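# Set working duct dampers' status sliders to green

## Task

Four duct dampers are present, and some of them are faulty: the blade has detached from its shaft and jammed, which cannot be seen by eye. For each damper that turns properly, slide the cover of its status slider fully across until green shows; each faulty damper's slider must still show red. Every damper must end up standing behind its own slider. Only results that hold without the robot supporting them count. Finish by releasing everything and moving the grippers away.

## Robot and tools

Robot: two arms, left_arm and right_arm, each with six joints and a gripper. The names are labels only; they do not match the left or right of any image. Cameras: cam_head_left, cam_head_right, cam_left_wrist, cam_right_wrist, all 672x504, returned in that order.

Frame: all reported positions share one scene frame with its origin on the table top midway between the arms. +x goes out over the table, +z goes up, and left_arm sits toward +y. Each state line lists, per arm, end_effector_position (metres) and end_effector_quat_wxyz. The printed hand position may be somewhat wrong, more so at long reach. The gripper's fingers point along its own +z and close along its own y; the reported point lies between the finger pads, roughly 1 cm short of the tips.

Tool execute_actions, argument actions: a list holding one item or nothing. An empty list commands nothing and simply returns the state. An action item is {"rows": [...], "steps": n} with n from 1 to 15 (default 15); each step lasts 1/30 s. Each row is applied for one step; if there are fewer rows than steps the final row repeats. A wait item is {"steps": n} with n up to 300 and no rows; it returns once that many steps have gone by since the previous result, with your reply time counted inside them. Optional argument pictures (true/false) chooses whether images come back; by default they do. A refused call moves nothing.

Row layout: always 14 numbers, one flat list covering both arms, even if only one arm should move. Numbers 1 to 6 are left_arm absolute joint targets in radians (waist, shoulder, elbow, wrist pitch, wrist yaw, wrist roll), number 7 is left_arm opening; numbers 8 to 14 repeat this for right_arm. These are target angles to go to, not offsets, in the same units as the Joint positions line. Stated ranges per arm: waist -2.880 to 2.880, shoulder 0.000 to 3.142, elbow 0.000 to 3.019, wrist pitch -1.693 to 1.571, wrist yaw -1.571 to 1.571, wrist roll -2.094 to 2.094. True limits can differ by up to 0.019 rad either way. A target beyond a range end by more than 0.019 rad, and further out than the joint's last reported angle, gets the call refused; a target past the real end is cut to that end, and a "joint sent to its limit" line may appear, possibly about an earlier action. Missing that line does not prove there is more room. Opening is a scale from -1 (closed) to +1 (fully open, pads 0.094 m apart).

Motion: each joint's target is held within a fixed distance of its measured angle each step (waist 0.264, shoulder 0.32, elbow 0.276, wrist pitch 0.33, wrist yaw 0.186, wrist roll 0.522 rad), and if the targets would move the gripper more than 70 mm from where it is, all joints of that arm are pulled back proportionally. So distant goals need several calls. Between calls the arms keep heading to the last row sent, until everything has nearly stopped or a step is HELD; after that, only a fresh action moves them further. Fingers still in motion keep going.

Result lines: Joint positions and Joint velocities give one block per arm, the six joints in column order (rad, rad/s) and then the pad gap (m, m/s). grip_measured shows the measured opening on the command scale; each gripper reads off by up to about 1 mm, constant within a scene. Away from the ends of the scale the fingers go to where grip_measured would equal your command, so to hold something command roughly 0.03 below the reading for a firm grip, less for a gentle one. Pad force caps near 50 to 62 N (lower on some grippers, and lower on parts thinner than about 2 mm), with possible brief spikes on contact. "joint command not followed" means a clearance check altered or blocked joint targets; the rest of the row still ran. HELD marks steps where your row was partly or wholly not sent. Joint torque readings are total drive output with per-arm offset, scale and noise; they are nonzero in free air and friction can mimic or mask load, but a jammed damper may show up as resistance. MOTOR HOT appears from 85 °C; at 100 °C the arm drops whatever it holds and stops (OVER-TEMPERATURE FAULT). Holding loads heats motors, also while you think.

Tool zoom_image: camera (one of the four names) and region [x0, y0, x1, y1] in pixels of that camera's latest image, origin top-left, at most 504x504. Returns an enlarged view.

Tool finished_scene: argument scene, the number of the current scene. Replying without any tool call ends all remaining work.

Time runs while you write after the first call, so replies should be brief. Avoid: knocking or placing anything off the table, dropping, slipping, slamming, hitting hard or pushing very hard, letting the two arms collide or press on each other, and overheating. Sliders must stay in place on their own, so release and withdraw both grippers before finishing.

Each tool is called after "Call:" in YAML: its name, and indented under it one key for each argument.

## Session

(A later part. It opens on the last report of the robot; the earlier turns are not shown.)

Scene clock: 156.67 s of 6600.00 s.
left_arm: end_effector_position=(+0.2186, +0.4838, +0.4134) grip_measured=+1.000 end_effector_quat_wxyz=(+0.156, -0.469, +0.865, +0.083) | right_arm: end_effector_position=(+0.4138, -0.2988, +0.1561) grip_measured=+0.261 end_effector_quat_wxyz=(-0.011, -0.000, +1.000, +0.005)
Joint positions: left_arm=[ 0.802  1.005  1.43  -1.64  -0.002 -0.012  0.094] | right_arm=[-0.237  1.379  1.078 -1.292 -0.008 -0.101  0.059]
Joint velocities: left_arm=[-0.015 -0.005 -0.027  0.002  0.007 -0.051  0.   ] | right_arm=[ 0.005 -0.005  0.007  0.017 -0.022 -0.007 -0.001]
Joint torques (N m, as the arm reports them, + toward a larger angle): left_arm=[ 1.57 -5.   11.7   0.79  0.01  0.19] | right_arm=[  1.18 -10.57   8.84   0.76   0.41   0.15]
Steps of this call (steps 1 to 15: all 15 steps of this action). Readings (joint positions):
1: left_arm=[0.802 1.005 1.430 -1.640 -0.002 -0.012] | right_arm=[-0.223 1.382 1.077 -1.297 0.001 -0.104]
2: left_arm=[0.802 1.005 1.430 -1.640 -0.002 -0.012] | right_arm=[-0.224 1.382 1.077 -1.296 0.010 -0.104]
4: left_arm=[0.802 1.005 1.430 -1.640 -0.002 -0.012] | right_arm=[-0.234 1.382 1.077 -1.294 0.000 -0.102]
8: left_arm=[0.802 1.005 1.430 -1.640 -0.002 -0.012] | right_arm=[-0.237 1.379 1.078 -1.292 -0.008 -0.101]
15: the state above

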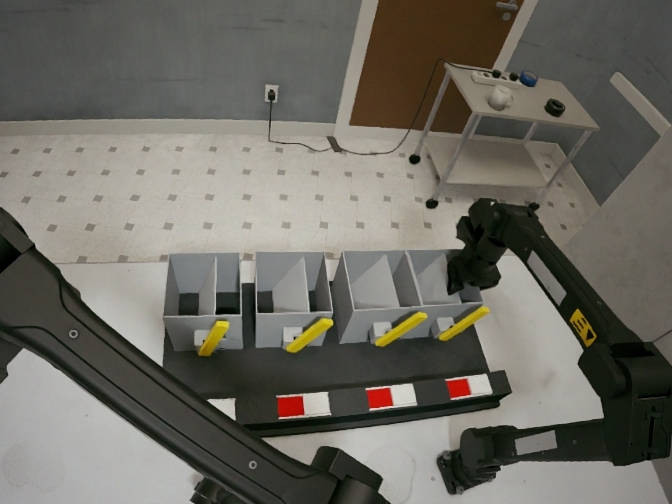

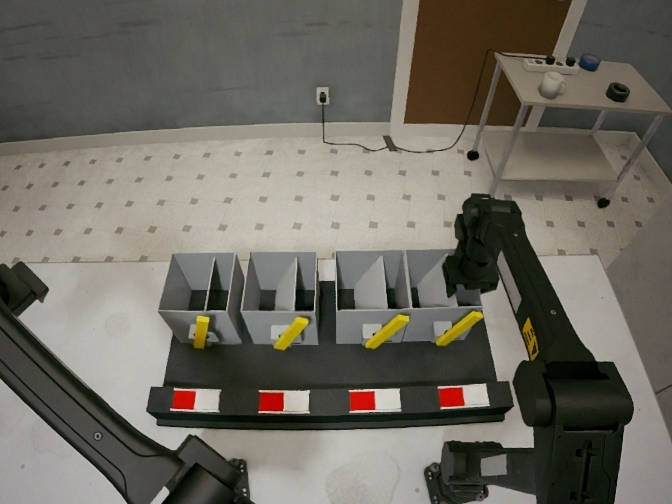

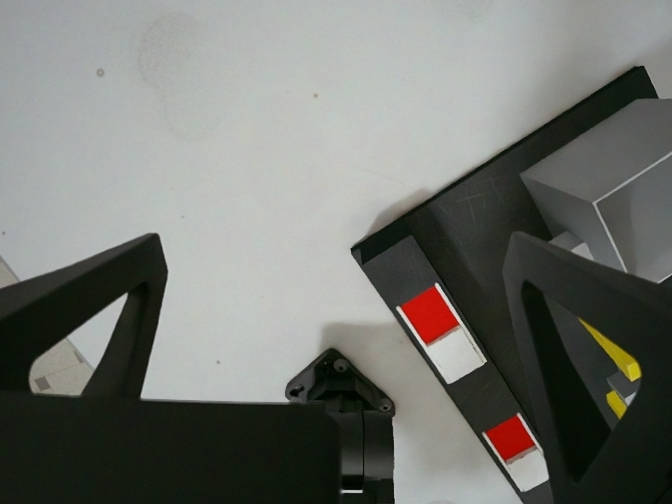

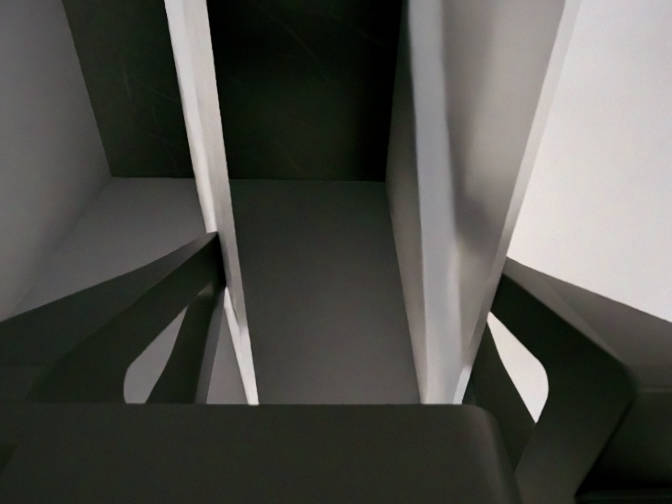

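Call:
execute_actions:
  actions:
    - {"rows":[[0.8,1.0,1.45,-1.65,0,0,1,-0.24,1.38,1.085,-1.285,0,-0.1,0.2],[0.8,1.0,1.45,-1.65,0,0,1,-0.25,1.38,1.085,-1.285,0,-0.11,0.2],[0.8,1.0,1.45,-1.65,0,0,1,-0.26,1.38,1.085,-1.285,0,-0.12,0.2],[0.8,1.0,1.45,-1.65,0,0,1,-0.27,1.38,1.085,-1.285,0,-0.13,0.2],[0.8,1.0,1.45,-1.65,0,0,1,-0.28,1.38,1.085,-1.285,0,-0.14,0.2],[0.8,1.0,1.45,-1.65,0,0,1,-0.29,1.38,1.085,-1.285,0,-0.15,0.2],[0.8,1.0,1.45,-1.65,0,0,1,-0.3,1.38,1.085,-1.285,0,-0.16,0.2]],"steps":15}
  pictures: false

Call:
execute_actions:
  actions:
    - {"rows":[[0.8,1.0,1.45,-1.65,0,0,1,-0.295,1.38,1.085,-1.285,0,-0.16,0.6],[0.8,1.0,1.45,-1.65,0,0,1,-0.29,1.38,1.085,-1.285,0,-0.16,1],[0.8,1.0,1.45,-1.65,0,0,1,-0.29,1.38,1.085,-1.285,0,-0.16,1],[0.8,1.0,1.45,-1.65,0,0,1,-0.29,1.38,1.085,-1.285,0,-0.16,1],[0.8,1.0,1.45,-1.65,0,0,1,-0.29,1.38,1.085,-1.285,0,-0.16,1],[0.8,1.0,1.45,-1.65,0,0,1,-0.29,1.38,1.14,-1.34,0,-0.16,1],[0.8,1.0,1.45,-1.65,0,0,1,-0.29,1.38,1.2,-1.4,0,-0.16,1],[0.8,1.0,1.45,-1.65,0,0,1,-0.29,1.38,1.26,-1.46,0,-0.16,1],[0.8,1.0,1.45,-1.65,0,0,1,-0.29,1.38,1.32,-1.52,0,-0.16,1],[0.8,1.0,1.45,-1.65,0,0,1,-0.29,1.38,1.38,-1.58,0,-0.16,1],[0.8,1.0,1.45,-1.65,0,0,1,-0.29,1.38,1.42,-1.6,0,-0.16,1]],"steps":15}

Scene clock: 172.30 s of 6600.00 s.
left_arm: end_effector_position=(+0.2186, +0.4838, +0.4134) grip_measured=+1.000 end_effector_quat_wxyz=(+0.156, -0.469, +0.865, +0.083) | right_arm: end_effector_position=(+0.4123, -0.3120, +0.1561) grip_measured=+0.257 end_effector_quat_wxyz=(-0.009, +0.002, +1.000, +0.014)
Joint positions: left_arm=[ 0.802  1.005  1.43  -1.64  -0.002 -0.012  0.094] | right_arm=[-0.281  1.379  1.078 -1.292 -0.026 -0.14   0.059]
Joint velocities: left_arm=[ 0.005  0.005 -0.002 -0.022 -0.022  0.022  0.   ] | right_arm=[-0.015  0.005 -0.002 -0.017  0.022 -0.007 -0.   ]
Joint torques (N m, as the arm reports them, + toward a larger angle): left_arm=[ 0.69 -4.99 11.51  0.73  0.1   0.22] | right_arm=[ -0.98 -10.6    8.84   0.77   1.23  -0.06]
Steps of this call (steps 1 to 15: the robot went on to your last target; steps 16 to 90: nothing new was sent; then 12.13 s passed at rest; steps 91 to 105: all 15 steps of this action). Readings (joint positions):
91: left_arm=[0.802 1.005 1.430 -1.640 -0.002 -0.012] | right_arm=[-0.238 1.379 1.078 -1.292 -0.008 -0.101]
92: left_arm=[0.802 1.005 1.430 -1.640 -0.002 -0.012] | right_arm=[-0.238 1.379 1.078 -1.292 -0.008 -0.101]
94: left_arm=[0.802 1.005 1.430 -1.640 -0.002 -0.012] | right_arm=[-0.245 1.379 1.078 -1.292 -0.015 -0.104]
98: left_arm=[0.802 1.005 1.430 -1.640 -0.002 -0.012] | right_arm=[-0.263 1.379 1.078 -1.292 -0.026 -0.124]
105: the state above

Scene clock: 172.80 s of 6600.00 s.
left_arm: end_effector_position=(+0.2186, +0.4838, +0.4134) grip_measured=+1.000 end_effector_quat_wxyz=(+0.156, -0.469, +0.865, +0.083) | right_arm: end_effector_position=(+0.4296, -0.3204, +0.2576) grip_measured=+1.000 end_effector_quat_wxyz=(-0.015, +0.002, +1.000, +0.004)
Joint positions: left_arm=[ 0.802  1.005  1.43  -1.64  -0.002 -0.012  0.094] | right_arm=[-0.285  1.388  1.356 -1.571 -0.003 -0.145  0.094]
Joint velocities: left_arm=[ 0.005 -0.005 -0.007 -0.002 -0.007 -0.022  0.   ] | right_arm=[-0.005 -0.103  0.828 -0.188 -0.007  0.007  0.   ]
Joint torques (N m, as the arm reports them, + toward a larger angle): left_arm=[ 1.58 -4.73 11.74  0.97  0.03  0.18] | right_arm=[  0.2  -11.71   9.67  -0.15   0.15  -0.06]
Steps of this call (steps 1 to 15: all 15 steps of this action). Readings (joint positions):
1: left_arm=[0.802 1.005 1.430 -1.640 -0.002 -0.012] | right_arm=[-0.281 1.379 1.078 -1.292 -0.020 -0.141]
2: left_arm=[0.802 1.005 1.430 -1.640 -0.002 -0.012] | right_arm=[-0.282 1.379 1.078 -1.292 -0.009 -0.142]
4: left_arm=[0.802 1.005 1.430 -1.640 -0.002 -0.012] | right_arm=[-0.285 1.379 1.078 -1.292 -0.003 -0.144]
8: left_arm=[0.802 1.005 1.430 -1.640 -0.002 -0.012] | right_arm=[-0.285 1.383 1.105 -1.366 -0.003 -0.145]
15: the state above

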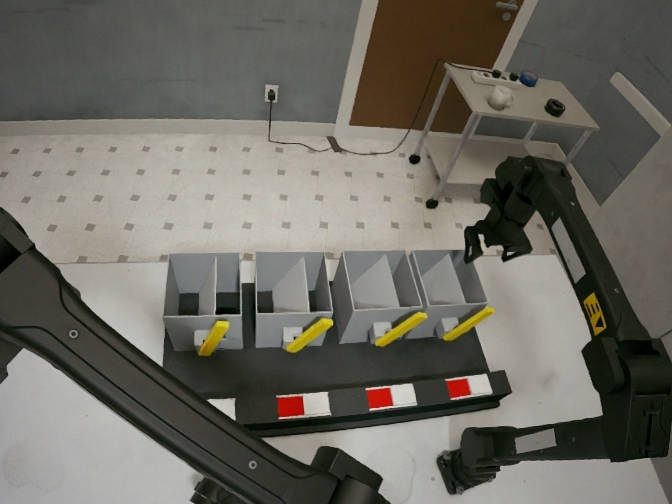

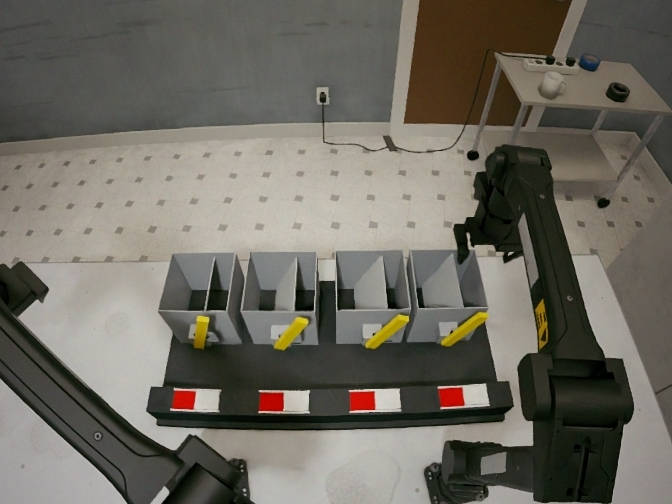

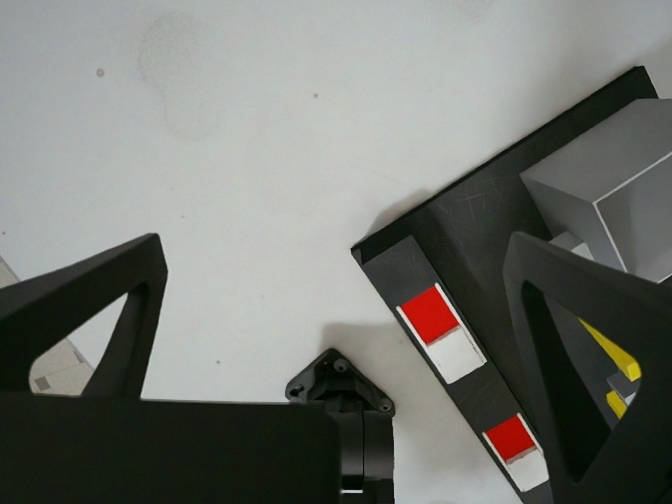

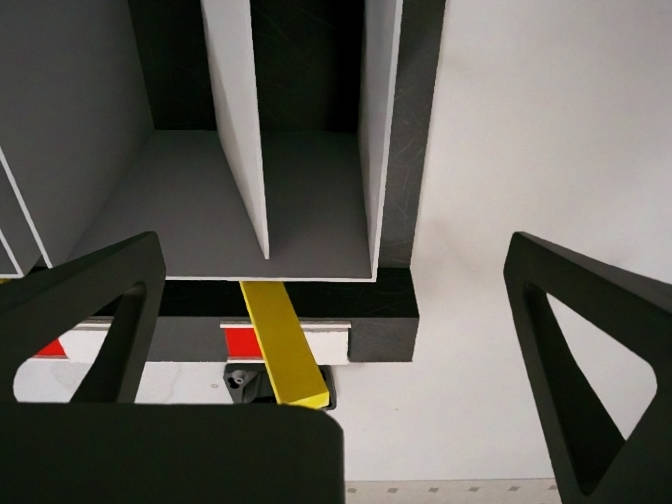

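Call:
execute_actions:
  actions:
    - {"rows":[[0.8,1.0,1.45,-1.65,0,0,1,-0.25,1.38,1.42,-1.6,0,-0.12,0.7],[0.8,1.0,1.45,-1.65,0,0,1,-0.2,1.38,1.42,-1.6,0,-0.07,0.4],[0.8,1.0,1.45,-1.65,0,0,1,-0.15,1.385,1.42,-1.6,0,-0.02,0.1],[0.8,1.0,1.45,-1.65,0,0,1,-0.1,1.39,1.42,-1.6,0,0.03,-0.2],[0.8,1.0,1.45,-1.65,0,0,1,-0.05,1.395,1.42,-1.6,0,0.08,-0.5],[0.8,1.0,1.45,-1.65,0,0,1,0,1.4,1.42,-1.6,0,0.13,-0.8],[0.8,1.0,1.45,-1.65,0,0,1,0.05,1.405,1.42,-1.6,0,0.18,-1],[0.8,1.0,1.45,-1.65,0,0,1,0.1,1.41,1.42,-1.6,0,0.23,-1],[0.8,1.0,1.45,-1.65,0,0,1,0.14,1.41,1.42,-1.6,0,0.27,-1],[0.8,1.0,1.45,-1.65,0,0,1,0.155,1.41,1.42,-1.6,0,0.29,-1]],"steps":15}
  pictures: false

Call:
execute_actions:
  actions:
    - {"rows":[[0.8,1.0,1.45,-1.65,0,0,1,0.155,1.41,1.39,-1.57,0,0.29,-1],[0.8,1.0,1.45,-1.65,0,0,1,0.155,1.41,1.36,-1.54,0,0.29,-1],[0.8,1.0,1.45,-1.65,0,0,1,0.155,1.41,1.33,-1.51,0,0.29,-1],[0.8,1.0,1.45,-1.65,0,0,1,0.155,1.41,1.3,-1.48,0,0.29,-1]],"steps":15}

Scene clock: 183.33 s of 6600.00 s.
left_arm: end_effector_position=(+0.2186, +0.4838, +0.4134) grip_measured=+1.000 end_effector_quat_wxyz=(+0.156, -0.469, +0.865, +0.083) | right_arm: end_effector_position=(+0.4198, -0.1272, +0.2622) grip_measured=-0.983 end_effector_quat_wxyz=(-0.019, -0.058, +0.998, -0.003)
Joint positions: left_arm=[ 0.802  1.005  1.43  -1.64  -0.002 -0.012  0.094] | right_arm=[ 0.204  1.415  1.396 -1.59  -0.005  0.223  0.001]
Joint velocities: left_arm=[ 0.005  0.015  0.002 -0.002 -0.051 -0.007  0.   ] | right_arm=[-0.19  -0.005  0.012 -0.002  0.022  0.403  0.   ]
Joint torques (N m, as the arm reports them, + toward a larger angle): left_arm=[ 0.25 -4.8  11.49  0.67  0.03  0.13] | right_arm=[ -2.44 -12.45  10.57   0.13   0.28   0.35]
Steps of this call (steps 1 to 30: the robot went on to your last target; steps 31 to 90: nothing new was sent; then 7.03 s passed at rest; steps 91 to 105: all 15 steps of this action). Readings (joint positions):
91: left_arm=[0.802 1.005 1.430 -1.640 -0.002 -0.012] | right_arm=[-0.283 1.369 1.396 -1.590 -0.001 -0.144]
92: left_arm=[0.802 1.005 1.430 -1.640 -0.002 -0.012] | right_arm=[-0.274 1.369 1.396 -1.590 0.001 -0.133]
94: left_arm=[0.802 1.005 1.430 -1.640 -0.002 -0.012] | right_arm=[-0.225 1.370 1.396 -1.590 0.003 -0.089]
98: left_arm=[0.802 1.005 1.430 -1.640 -0.002 -0.012] | right_arm=[-0.017 1.385 1.396 -1.590 0.003 0.047]
105: the state above

Scene clock: 183.83 s of 6600.00 s.
left_arm: end_effector_position=(+0.2186, +0.4838, +0.4134) grip_measured=+1.000 end_effector_quat_wxyz=(+0.156, -0.469, +0.865, +0.083) | right_arm: end_effector_position=(+0.4231, -0.1491, +0.2257) grip_measured=-0.983 end_effector_quat_wxyz=(-0.018, -0.006, +1.000, -0.004)
Joint positions: left_arm=[ 0.802  1.005  1.43  -1.64  -0.002 -0.012  0.094] | right_arm=[ 0.151  1.411  1.296 -1.492 -0.001  0.274  0.001]
Joint velocities: left_arm=[ 0.005 -0.005  0.022  0.017  0.022 -0.022  0.   ] | right_arm=[-0.005  0.005 -0.007 -0.002 -0.037  0.051  0.   ]
Joint torques (N m, as the arm reports them, + toward a larger angle): left_arm=[ 0.27 -4.38 11.62  0.84 -0.03  0.22] | right_arm=[  1.07 -12.01   8.85   0.82   0.14   0.29]
Steps of this call (steps 1 to 15: all 15 steps of this action). Readings (joint positions):
1: left_arm=[0.802 1.005 1.430 -1.640 -0.002 -0.012] | right_arm=[0.195 1.415 1.396 -1.589 -0.005 0.234]
2: left_arm=[0.802 1.005 1.430 -1.640 -0.002 -0.012] | right_arm=[0.185 1.414 1.392 -1.579 -0.004 0.242]
4: left_arm=[0.802 1.005 1.430 -1.640 -0.002 -0.012] | right_arm=[0.164 1.408 1.362 -1.536 -0.002 0.254]
8: left_arm=[0.802 1.005 1.430 -1.640 -0.002 -0.012] | right_arm=[0.150 1.408 1.302 -1.499 -0.001 0.268]
15: the state above

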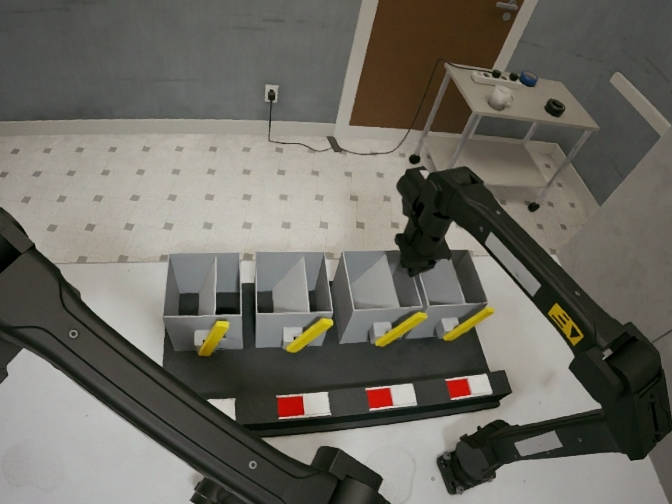

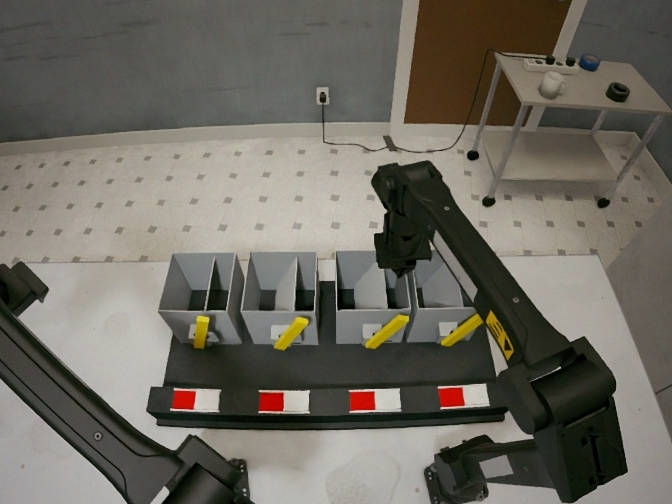

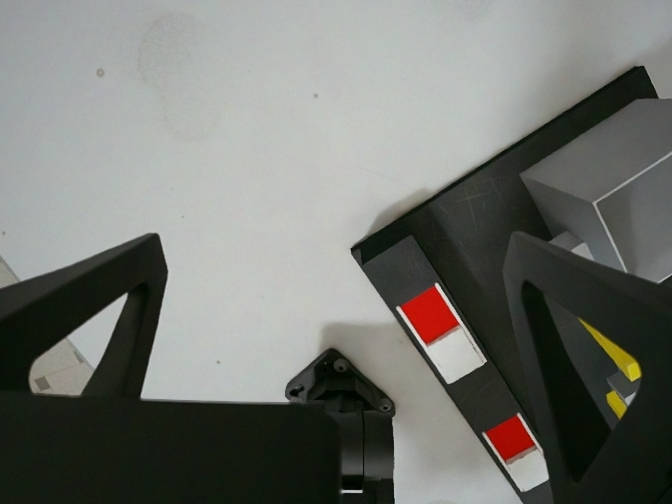

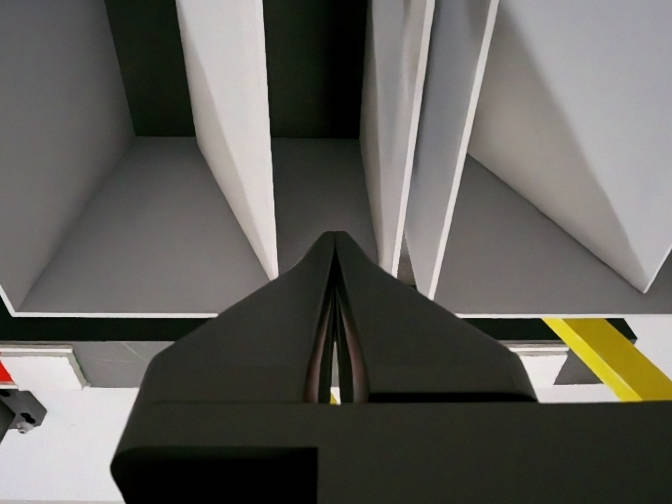

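Call:
execute_actions:
  actions:
    - {"rows":[[0.8,1.0,1.45,-1.65,0,0,1,0.165,1.41,1.28,-1.46,0,0.29,-1],[0.8,1.0,1.45,-1.65,0,0,1,0.165,1.41,1.26,-1.44,0,0.29,-1],[0.8,1.0,1.45,-1.65,0,0,1,0.165,1.41,1.24,-1.42,0,0.29,-1],[0.8,1.0,1.45,-1.65,0,0,1,0.165,1.41,1.22,-1.4,0,0.29,-1],[0.8,1.0,1.45,-1.65,0,0,1,0.165,1.41,1.2,-1.38,0,0.29,-1],[0.8,1.0,1.45,-1.65,0,0,1,0.165,1.41,1.18,-1.36,0,0.29,-1]],"steps":15}

Scene clock: 190.83 s of 6600.00 s.
left_arm: end_effector_position=(+0.2186, +0.4838, +0.4134) grip_measured=+1.000 end_effector_quat_wxyz=(+0.156, -0.469, +0.865, +0.083) | right_arm: end_effector_position=(+0.4138, -0.1483, +0.1797) grip_measured=-0.983 end_effector_quat_wxyz=(-0.019, -0.010, +1.000, -0.005)
Joint positions: left_arm=[ 0.802  1.005  1.43  -1.64  -0.002 -0.012  0.094] | right_arm=[ 0.159  1.411  1.174 -1.372 -0.001  0.276  0.001]
Joint velocities: left_arm=[-0.005 -0.015 -0.002 -0.002  0.007  0.022  0.   ] | right_arm=[-0.015 -0.005 -0.007 -0.002 -0.022 -0.066  0.   ]
Joint torques (N m, as the arm reports them, + toward a larger angle): left_arm=[ 0.79 -5.71 11.63  0.79 -0.02  0.15] | right_arm=[  1.03 -11.63   8.86   0.81   0.13   0.29]
Steps of this call (steps 1 to 15: the robot went on to your last target; steps 16 to 90: nothing new was sent; then 3.50 s passed at rest; steps 91 to 105: all 15 steps of this action). Readings (joint positions):
91: left_arm=[0.802 1.005 1.430 -1.640 -0.002 -0.012] | right_arm=[0.151 1.411 1.295 -1.488 -0.001 0.276]
92: left_arm=[0.802 1.005 1.430 -1.640 -0.002 -0.012] | right_arm=[0.152 1.410 1.290 -1.477 -0.001 0.276]
94: left_arm=[0.802 1.005 1.430 -1.640 -0.002 -0.012] | right_arm=[0.156 1.408 1.266 -1.443 -0.001 0.276]
98: left_arm=[0.802 1.005 1.430 -1.640 -0.002 -0.012] | right_arm=[0.159 1.409 1.193 -1.383 -0.001 0.276]
105: the state above

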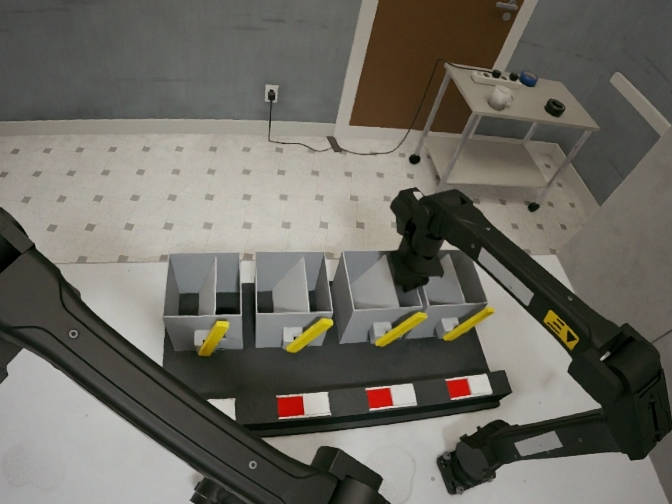

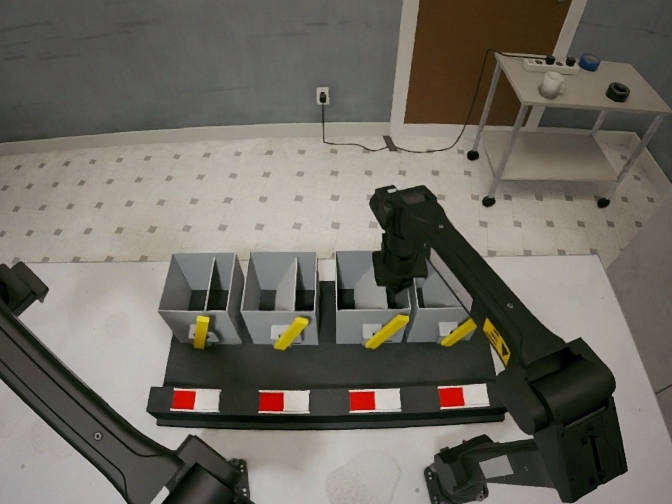

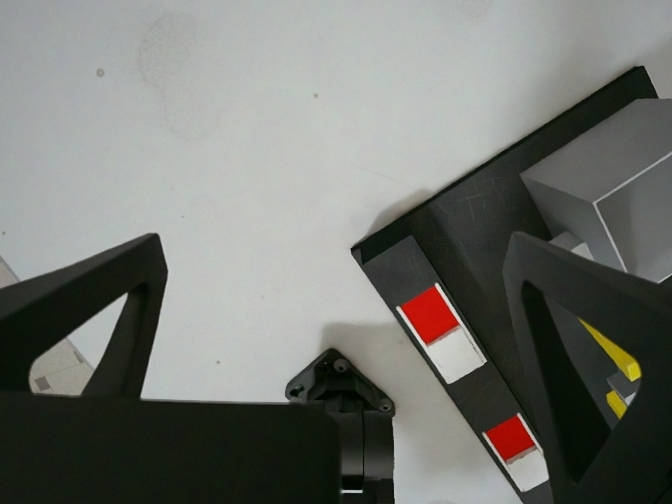

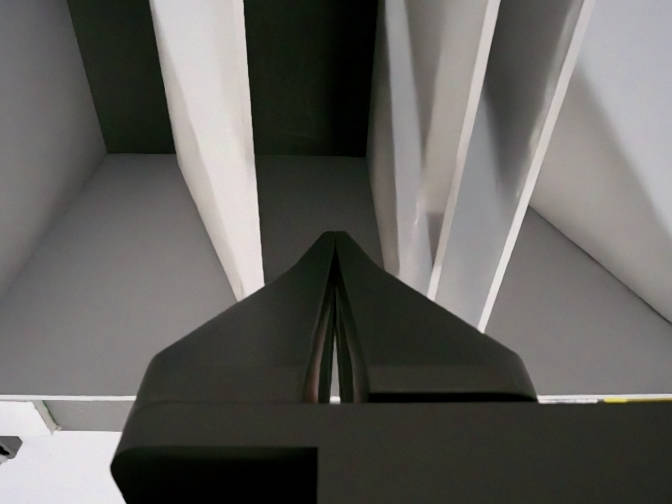

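Lower a bit more and spread.

Call:
execute_actions:
  actions:
    - {"rows":[[0.8,1.0,1.45,-1.65,0,0,1,0.165,1.41,1.165,-1.345,0,0.29,-1],[0.8,1.0,1.45,-1.65,0,0,1,0.165,1.41,1.15,-1.33,0,0.29,-1],[0.8,1.0,1.45,-1.65,0,0,1,0.165,1.41,1.14,-1.32,0,0.29,-1],[0.8,1.0,1.45,-1.65,0,0,1,0.165,1.41,1.14,-1.32,0,0.29,-1],[0.8,1.0,1.45,-1.65,0,0,1,0.165,1.41,1.14,-1.32,0,0.29,-0.85],[0.8,1.0,1.45,-1.65,0,0,1,0.165,1.41,1.14,-1.32,0,0.29,-0.7],[0.8,1.0,1.45,-1.65,0,0,1,0.165,1.41,1.14,-1.32,0,0.29,-0.55],[0.8,1.0,1.45,-1.65,0,0,1,0.165,1.41,1.14,-1.32,0,0.29,-0.4],[0.8,1.0,1.45,-1.65,0,0,1,0.165,1.41,1.14,-1.32,0,0.29,-0.25],[0.8,1.0,1.45,-1.65,0,0,1,0.165,1.41,1.14,-1.32,0,0.29,-0.1]],"steps":15}

Scene clock: 198.47 s of 6600.00 s.
left_arm: end_effector_position=(+0.2186, +0.4838, +0.4134) grip_measured=+1.000 end_effector_quat_wxyz=(+0.156, -0.469, +0.865, +0.083) | right_arm: end_effector_position=(+0.4128, -0.1492, +0.1685) grip_measured=-0.278 end_effector_quat_wxyz=(-0.014, -0.007, +1.000, -0.008)
Joint positions: left_arm=[ 0.802  1.005  1.43  -1.64  -0.002 -0.012  0.094] | right_arm=[ 0.162  1.41   1.143 -1.334  0.007  0.284  0.034]
Joint velocities: left_arm=[ 0.005 -0.005  0.007  0.002 -0.022  0.037  0.   ] | right_arm=[-0.005 -0.024 -0.007  0.002 -0.007 -0.022 -0.   ]
Joint torques (N m, as the arm reports them, + toward a larger angle): left_arm=[ 1.53 -5.07 11.72  0.82  0.06  0.22] | right_arm=[  0.36 -10.76   8.     0.89  -0.23   0.2 ]
Steps of this call (steps 1 to 15: the robot went on to your last target; steps 16 to 90: nothing new was sent; then 4.13 s passed at rest; steps 91 to 105: all 15 steps of this action). Readings (joint positions):
91: left_arm=[0.802 1.005 1.430 -1.640 -0.002 -0.012] | right_arm=[0.159 1.411 1.174 -1.369 -0.001 0.276]
92: left_arm=[0.802 1.005 1.430 -1.640 -0.002 -0.012] | right_arm=[0.159 1.411 1.171 -1.361 -0.001 0.276]
94: left_arm=[0.802 1.005 1.430 -1.640 -0.002 -0.012] | right_arm=[0.159 1.411 1.160 -1.341 -0.001 0.276]
98: left_arm=[0.802 1.005 1.430 -1.640 -0.002 -0.012] | right_arm=[0.159 1.411 1.144 -1.334 -0.001 0.276]
105: the state above

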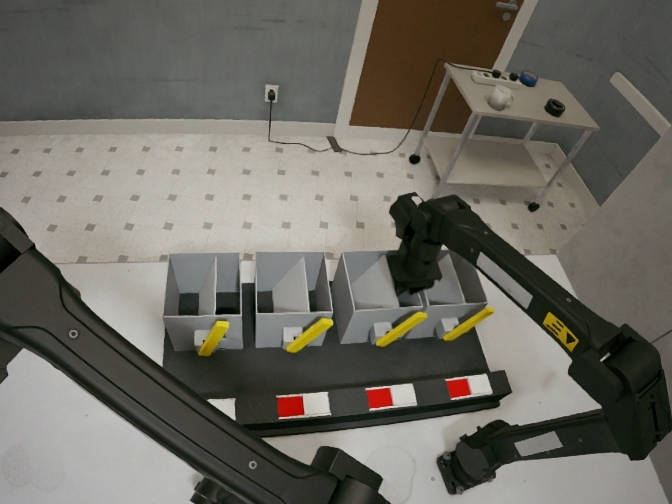

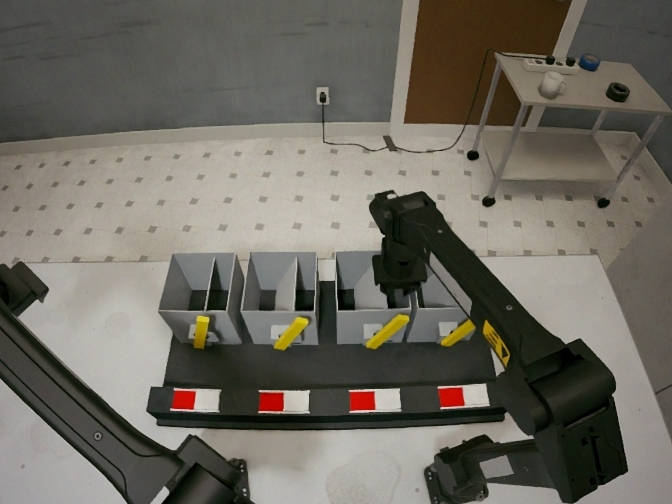

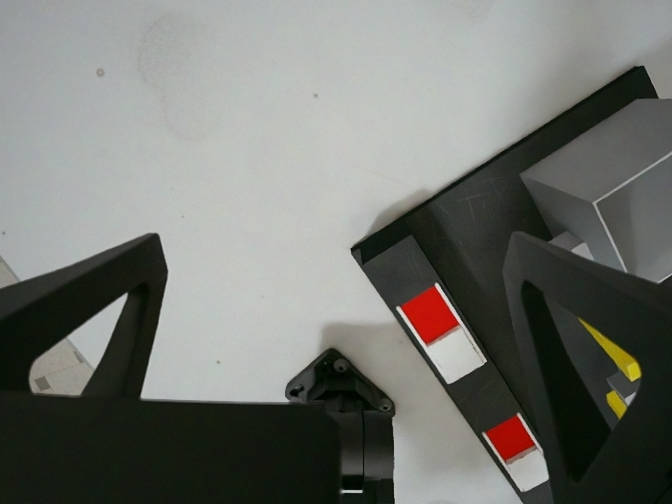

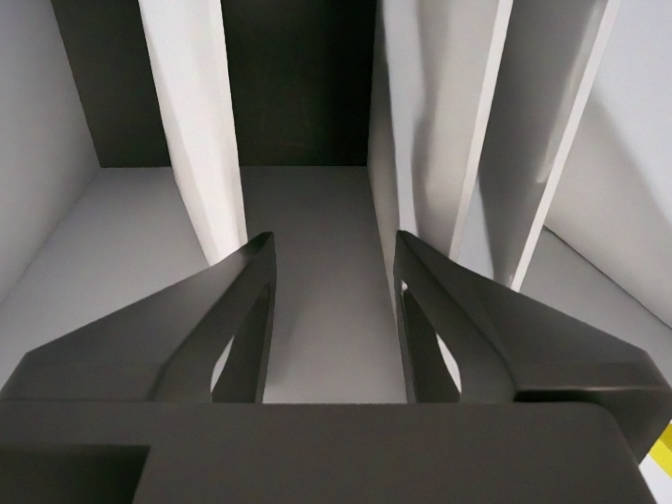

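Call:
execute_actions:
  actions:
    - {"rows":[[0.8,1.0,1.45,-1.65,0,0,1,0.165,1.41,1.14,-1.32,0,0.29,-0.1],[0.8,1.0,1.45,-1.65,0,0,1,0.165,1.41,1.14,-1.32,0,0.29,0.0],[0.8,1.0,1.45,-1.65,0,0,1,0.165,1.41,1.14,-1.32,0,0.29,0.1]],"steps":15}

Scene clock: 203.77 s of 6600.00 s.
left_arm: end_effector_position=(+0.2186, +0.4838, +0.4134) grip_measured=+1.000 end_effector_quat_wxyz=(+0.156, -0.469, +0.865, +0.083) | right_arm: end_effector_position=(+0.4128, -0.1492, +0.1685) grip_measured=-0.278 end_effector_quat_wxyz=(-0.014, -0.007, +1.000, -0.008)
Joint positions: left_arm=[ 0.802  1.005  1.43  -1.64  -0.002 -0.012  0.094] | right_arm=[ 0.162  1.41   1.143 -1.334  0.007  0.284  0.034]
Joint velocities: left_arm=[-0.015 -0.005 -0.007 -0.002  0.007 -0.037  0.   ] | right_arm=[-0.024  0.005  0.002  0.017 -0.037  0.007 -0.   ]
Joint torques (N m, as the arm reports them, + toward a larger angle): left_arm=[ 0.59 -4.58 11.57  0.67  0.04  0.17] | right_arm=[  0.83 -11.34   8.16   0.98  -0.26   0.21]
Steps of this call (steps 1 to 15: the robot went on to your last target; steps 16 to 90: nothing new was sent; then 1.80 s passed at rest; steps 91 to 105: all 15 steps of this action). Readings (joint positions):
91: left_arm=[0.802 1.005 1.430 -1.640 -0.002 -0.012] | right_arm=[0.162 1.410 1.143 -1.334 0.007 0.284]
92: left_arm=[0.802 1.005 1.430 -1.640 -0.002 -0.012] | right_arm=[0.162 1.410 1.143 -1.334 0.007 0.284]
94: left_arm=[0.802 1.005 1.430 -1.640 -0.002 -0.012] | right_arm=[0.162 1.410 1.143 -1.334 0.007 0.284]
98: left_arm=[0.802 1.005 1.430 -1.640 -0.002 -0.012] | right_arm=[0.162 1.410 1.143 -1.334 0.007 0.284]
105: the state above

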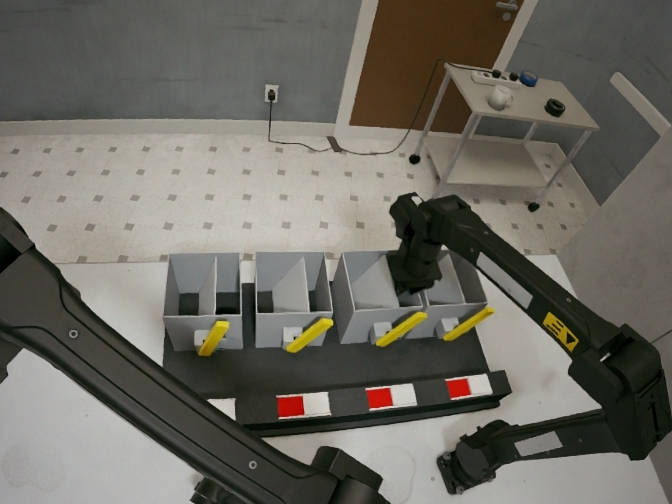

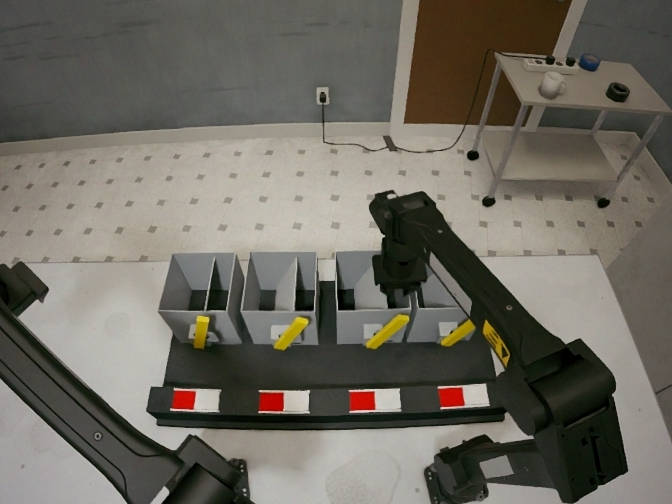

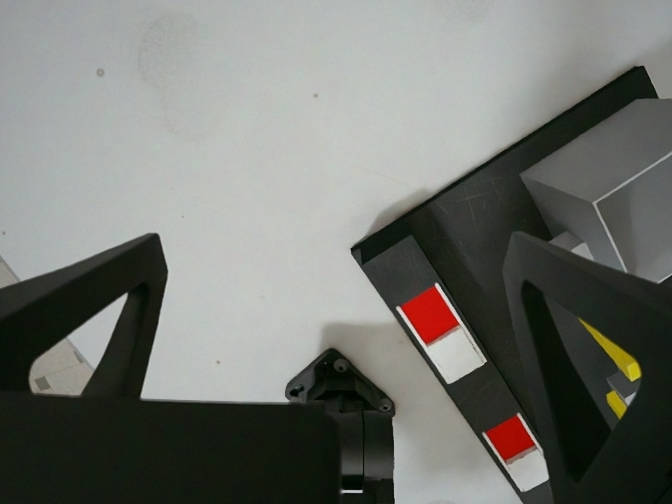

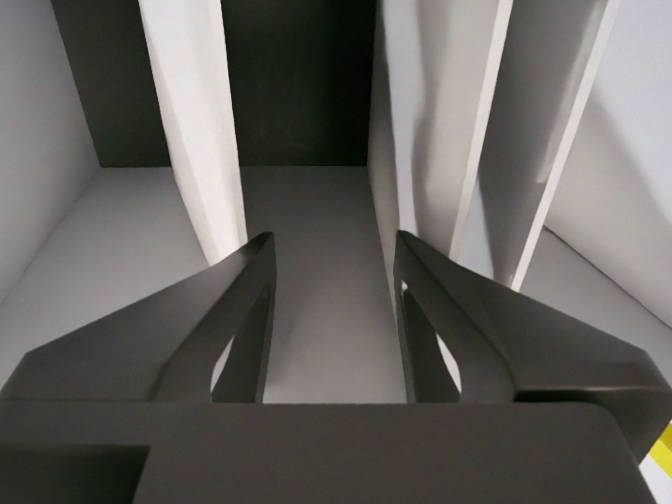

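Call:
execute_actions:
  actions:
    - {"rows":[[1.0,1.0,1.45,-1.65,0,0,1,0.165,1.41,1.14,-1.32,0,0.29,-0.6],[1.2,1.0,1.45,-1.65,0,0,1,0.165,1.41,1.14,-1.32,0,0.29,-1],[1.4,1.0,1.45,-1.65,0,0,1,0.165,1.41,1.14,-1.32,0,0.29,-1],[1.5,1.0,1.45,-1.65,0,0,1,0.165,1.41,1.19,-1.37,0,0.29,-1],[1.5,1.0,1.45,-1.65,0,0,1,0.165,1.41,1.25,-1.43,0,0.29,-1],[1.5,1.0,1.45,-1.65,0,0,1,0.165,1.4,1.31,-1.5,0,0.29,-1],[1.5,1.0,1.45,-1.65,0,0,1,0.165,1.37,1.36,-1.56,0,0.29,-1],[1.5,1.0,1.45,-1.65,0,0,1,0.165,1.33,1.4,-1.62,0,0.29,-1],[1.5,1.0,1.45,-1.65,0,0,1,0.165,1.28,1.42,-1.65,0,0.25,-1],[1.5,1.0,1.45,-1.65,0,0,1,0.165,1.22,1.42,-1.67,0,0.2,-1],[1.5,1.0,1.45,-1.65,0,0,1,0.165,1.15,1.4,-1.67,0,0.1,-1],[1.5,1.0,1.45,-1.65,0,0,1,0.165,1.1,1.4,-1.67,0,0,-1]],"steps":15}
  pictures: false

Call:
execute_actions:
  actions:
    - {"rows":[[1.5,1.0,1.45,-1.65,0,0,1,0.2,1.08,1.38,-1.67,0,0,-1],[1.5,1.0,1.45,-1.65,0,0,1,0.3,1.06,1.36,-1.67,0,0,-1],[1.5,1.0,1.45,-1.65,0,0,1,0.4,1.05,1.34,-1.67,0,0,-1],[1.5,1.0,1.45,-1.65,0,0,1,0.5,1.05,1.32,-1.67,0,0,-1],[1.5,1.0,1.45,-1.65,0,0,1,0.6,1.05,1.3,-1.67,0,0,-1],[1.5,1.0,1.45,-1.65,0,0,1,0.7,1.06,1.27,-1.67,0,0,-1],[1.5,1.0,1.45,-1.65,0,0,1,0.8,1.08,1.24,-1.67,0,0,-1],[1.5,1.0,1.45,-1.65,0,0,1,0.88,1.1,1.2,-1.65,0,0,-1],[1.5,1.0,1.45,-1.65,0,0,1,0.93,1.12,1.17,-1.62,0,0,-1]],"steps":15}
  pictures: false

Call:
execute_actions:
  actions:
    - {"rows":[[1.5,1.0,1.45,-1.65,0,0,1,0.93,1.14,1.14,-1.58,0,0,-1],[1.5,1.0,1.45,-1.65,0,0,1,0.93,1.16,1.11,-1.53,0,0,-1],[1.5,1.0,1.45,-1.65,0,0,1,0.93,1.18,1.08,-1.48,0,0,-1],[1.5,1.0,1.45,-1.65,0,0,1,0.93,1.2,1.05,-1.43,0,0,-1],[1.5,1.0,1.45,-1.65,0,0,1,0.93,1.22,1.02,-1.38,0,0,-1],[1.5,1.0,1.45,-1.65,0,0,1,0.93,1.24,0.99,-1.33,0,0,-1],[1.5,1.0,1.45,-1.65,0,0,1,0.93,1.255,0.96,-1.285,0,0,-1]],"steps":15}

Scene clock: 233.73 s of 6600.00 s.
left_arm: end_effector_position=(+0.0075, +0.5340, +0.4131) grip_measured=+1.000 end_effector_quat_wxyz=(-0.116, +0.741, -0.648, -0.133) | right_arm: end_effector_position=(+0.3708, -0.1611, +0.2794) grip_measured=-0.983 end_effector_quat_wxyz=(+0.003, -0.058, +0.998, -0.000)
Joint positions: left_arm=[ 1.517  1.006  1.43  -1.64  -0.003 -0.008  0.094] | right_arm=[ 0.162  1.238  1.276 -1.603  0.002  0.182  0.001]
Joint velocities: left_arm=[-0.278 -0.005 -0.002  0.007 -0.037 -0.037  0.   ] | right_arm=[-0.005 -1.04   0.154 -0.413 -0.007 -0.667  0.   ]
Joint torques (N m, as the arm reports them, + toward a larger angle): left_arm=[ 0.89 -5.38 11.83  0.85  0.03  0.13] | right_arm=[ 0.75 -9.54 13.42  0.27  0.01 -0.02]
Steps of this call (steps 1 to 15: the robot went on to your last target; steps 16 to 90: nothing new was sent; then 26.47 s passed at rest; steps 91 to 105: all 15 steps of this action). Readings (joint positions):
91: left_arm=[0.820 1.005 1.430 -1.640 0.007 -0.010] | right_arm=[0.162 1.410 1.143 -1.333 0.006 0.284]
92: left_arm=[0.871 1.005 1.430 -1.640 0.009 -0.009] | right_arm=[0.162 1.410 1.143 -1.333 0.004 0.284]
94: left_arm=[1.031 1.006 1.430 -1.640 0.008 -0.008] | right_arm=[0.162 1.410 1.143 -1.337 0.003 0.284]
98: left_arm=[1.400 1.009 1.430 -1.640 0.000 -0.008] | right_arm=[0.162 1.411 1.210 -1.481 0.002 0.284]
105: the state above

Scene clock: 234.23 s of 6600.00 s.
left_arm: end_effector_position=(+0.0123, +0.5344, +0.4132) grip_measured=+1.000 end_effector_quat_wxyz=(-0.118, +0.736, -0.653, -0.132) | right_arm: end_effector_position=(+0.1775, +0.0025, +0.2757) grip_measured=-0.983 end_effector_quat_wxyz=(-0.004, -0.509, +0.861, -0.000)
Joint positions: left_arm=[ 1.502  1.006  1.43  -1.64  -0.002 -0.008  0.094] | right_arm=[ 0.955  1.12   1.174 -1.631 -0.004  0.024  0.001]
Joint velocities: left_arm=[ 0.005 -0.005 -0.002 -0.007 -0.037 -0.037  0.   ] | right_arm=[ 0.308  0.513 -0.3    0.022 -0.081 -0.037 -0.001]
Joint torques (N m, as the arm reports them, + toward a larger angle): left_arm=[ 0.01 -4.48 11.55  0.93 -0.01  0.15] | right_arm=[-2.75 -9.63  9.9   0.91  0.21  0.11]
Steps of this call (steps 1 to 15: all 15 steps of this action). Readings (joint positions):
1: left_arm=[1.509 1.006 1.430 -1.640 -0.002 -0.008] | right_arm=[0.164 1.202 1.282 -1.616 0.002 0.160]
2: left_arm=[1.504 1.006 1.430 -1.640 -0.002 -0.008] | right_arm=[0.174 1.165 1.287 -1.626 0.004 0.140]
4: left_arm=[1.502 1.006 1.430 -1.640 -0.002 -0.008] | right_arm=[0.251 1.094 1.290 -1.639 0.007 0.109]
8: left_arm=[1.502 1.006 1.430 -1.640 -0.002 -0.008] | right_arm=[0.569 1.022 1.283 -1.652 0.003 0.062]
15: the state above

Scene clock: 234.73 s of 6600.00 s.
left_arm: end_effector_position=(+0.0123, +0.5344, +0.4132) grip_measured=+1.000 end_effector_quat_wxyz=(-0.118, +0.736, -0.653, -0.132) | right_arm: end_effector_position=(+0.1964, +0.0227, +0.1436) grip_measured=-0.983 end_effector_quat_wxyz=(-0.025, -0.503, +0.864, -0.014)
Joint positions: left_arm=[ 1.502  1.006  1.43  -1.64  -0.002 -0.008  0.094] | right_arm=[ 0.933  1.277  0.947 -1.298 -0.002  0.015  0.001]
Joint velocities: left_arm=[-0.005 -0.005  0.002 -0.007  0.022 -0.007  0.   ] | right_arm=[-0.015 -0.122 -0.002  0.046 -0.007 -0.007  0.   ]
Joint torques (N m, as the arm reports them, + toward a larger angle): left_arm=[ 1.   -5.06 11.64  0.7   0.01  0.1 ] | right_arm=[ 0.2  -9.97  9.15  0.68  0.15 -0.03]
Steps of this call (steps 1 to 15: all 15 steps of this action). Readings (joint positions):
1: left_arm=[1.502 1.006 1.430 -1.640 -0.002 -0.008] | right_arm=[0.959 1.136 1.162 -1.622 -0.004 0.022]
2: left_arm=[1.502 1.006 1.430 -1.640 -0.002 -0.008] | right_arm=[0.957 1.147 1.147 -1.599 -0.003 0.020]
4: left_arm=[1.502 1.006 1.430 -1.640 -0.002 -0.008] | right_arm=[0.945 1.162 1.105 -1.524 -0.003 0.018]
8: left_arm=[1.502 1.006 1.430 -1.640 -0.002 -0.008] | right_arm=[0.933 1.218 0.998 -1.346 -0.002 0.016]
15: the state above

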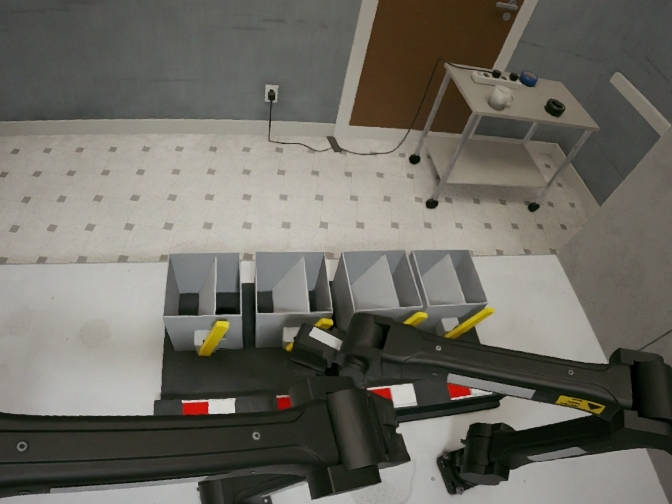

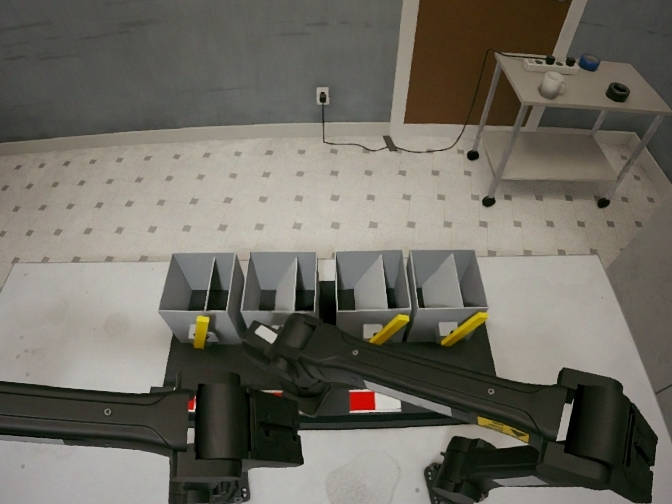

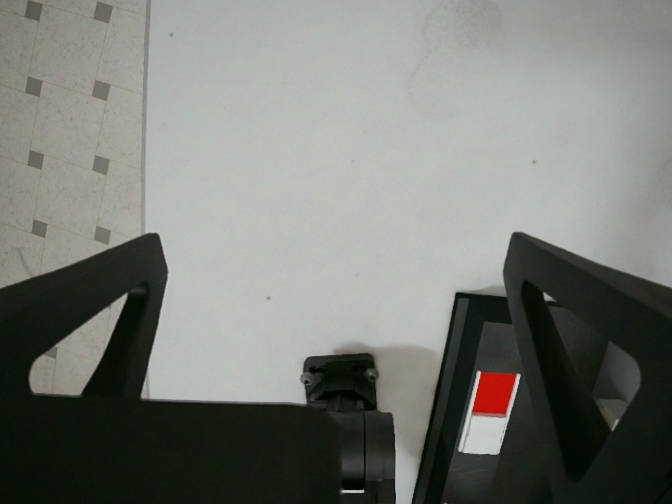

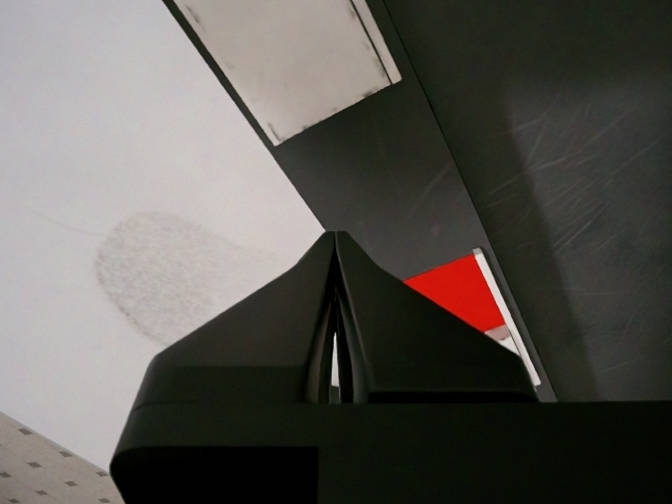

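Call:
execute_actions:
  actions:
    - {"rows":[[1.5,1.05,1.45,-1.65,0,0,1,0.93,1.255,0.96,-1.285,0,0,-1],[1.5,1.1,1.46,-1.64,0,0,1,0.93,1.255,0.96,-1.285,0,0,-1],[1.5,1.15,1.47,-1.63,0,0,1,0.935,1.26,0.96,-1.28,0,0,-1],[1.5,1.2,1.48,-1.62,0,0,1,0.94,1.27,0.96,-1.27,0,0,-1],[1.5,1.25,1.49,-1.61,0,0,1,0.945,1.28,0.96,-1.26,0,0,-1],[1.5,1.3,1.5,-1.6,0,0,1,0.95,1.29,0.955,-1.25,0,0,-1],[1.5,1.35,1.5,-1.6,0,0,1,0.955,1.3,0.95,-1.24,0,0,-1],[1.5,1.4,1.5,-1.6,0,0,1,0.96,1.305,0.945,-1.23,0,0,-1],[1.5,1.45,1.5,-1.6,0,0,1,0.963,1.31,0.94,-1.22,0,0,-1]],"steps":15}

Scene clock: 251.97 s of 6600.00 s.
left_arm: end_effector_position=(-0.0012, +0.6556, +0.2542) grip_measured=+1.000 end_effector_quat_wxyz=(+0.023, +0.748, -0.663, +0.024) | right_arm: end_effector_position=(+0.1963, +0.0414, +0.1333) grip_measured=-0.983 end_effector_quat_wxyz=(-0.010, -0.515, +0.857, -0.005)
Joint positions: left_arm=[ 1.502  1.509  1.475 -1.602 -0.002 -0.008  0.094] | right_arm=[ 0.959  1.308  0.947 -1.232 -0.002  0.014  0.001]
Joint velocities: left_arm=[-0.024  0.493 -0.066  0.027  0.007  0.022  0.   ] | right_arm=[-0.005 -0.005  0.007  0.002 -0.007 -0.007 -0.001]
Joint torques (N m, as the arm reports them, + toward a larger angle): left_arm=[  0.99 -21.51  12.47   0.49  -0.04   0.22] | right_arm=[ 0.94 -8.83  7.75  0.97  0.14  0.  ]
Steps of this call (steps 1 to 30: the robot went on to your last target; steps 31 to 90: nothing new was sent; then 13.73 s passed at rest; steps 91 to 105: all 15 steps of this action). Readings (joint positions):
91: left_arm=[1.502 1.009 1.430 -1.641 -0.002 -0.008] | right_arm=[0.933 1.261 0.947 -1.296 -0.002 0.015]
92: left_arm=[1.502 1.015 1.431 -1.641 -0.002 -0.008] | right_arm=[0.933 1.261 0.947 -1.296 -0.002 0.015]
94: left_arm=[1.502 1.056 1.444 -1.641 -0.002 -0.008] | right_arm=[0.933 1.261 0.947 -1.292 -0.002 0.015]
98: left_arm=[1.502 1.218 1.476 -1.624 -0.002 -0.008] | right_arm=[0.941 1.273 0.947 -1.261 -0.002 0.015]
105: the state above

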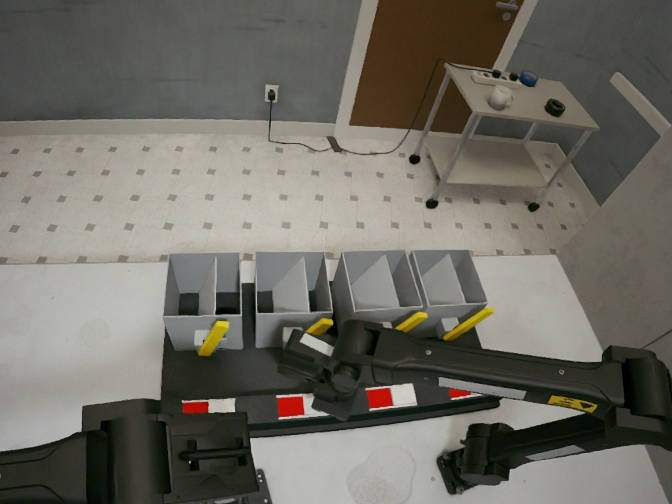

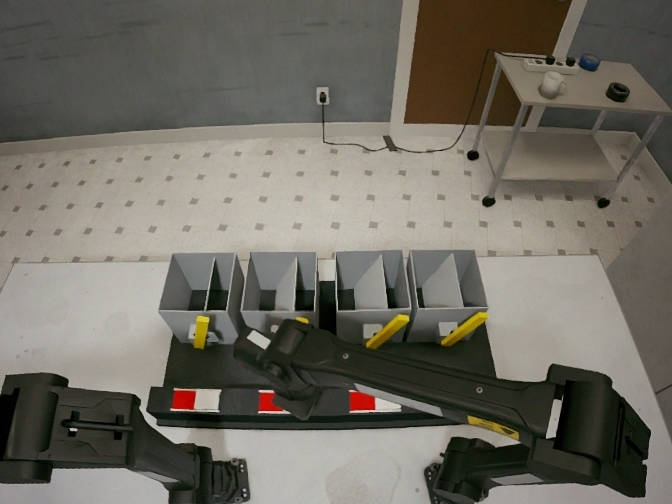

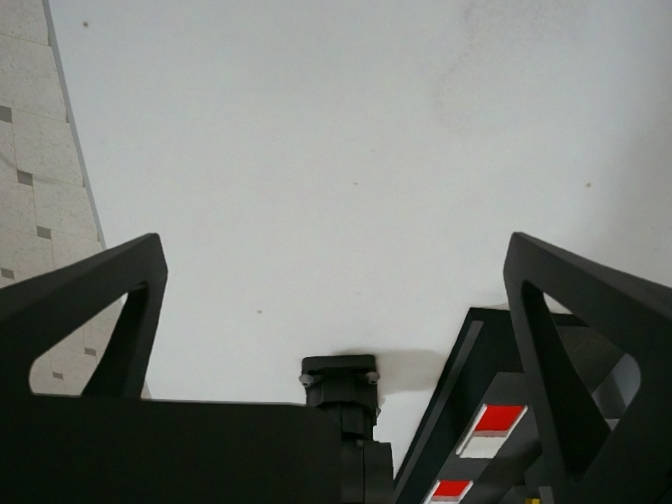

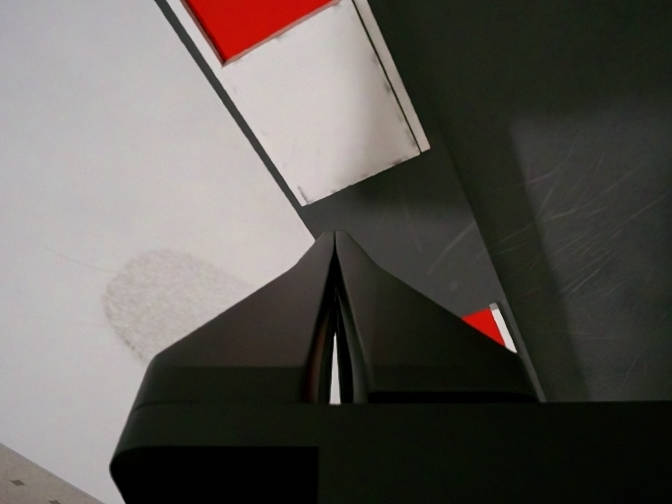

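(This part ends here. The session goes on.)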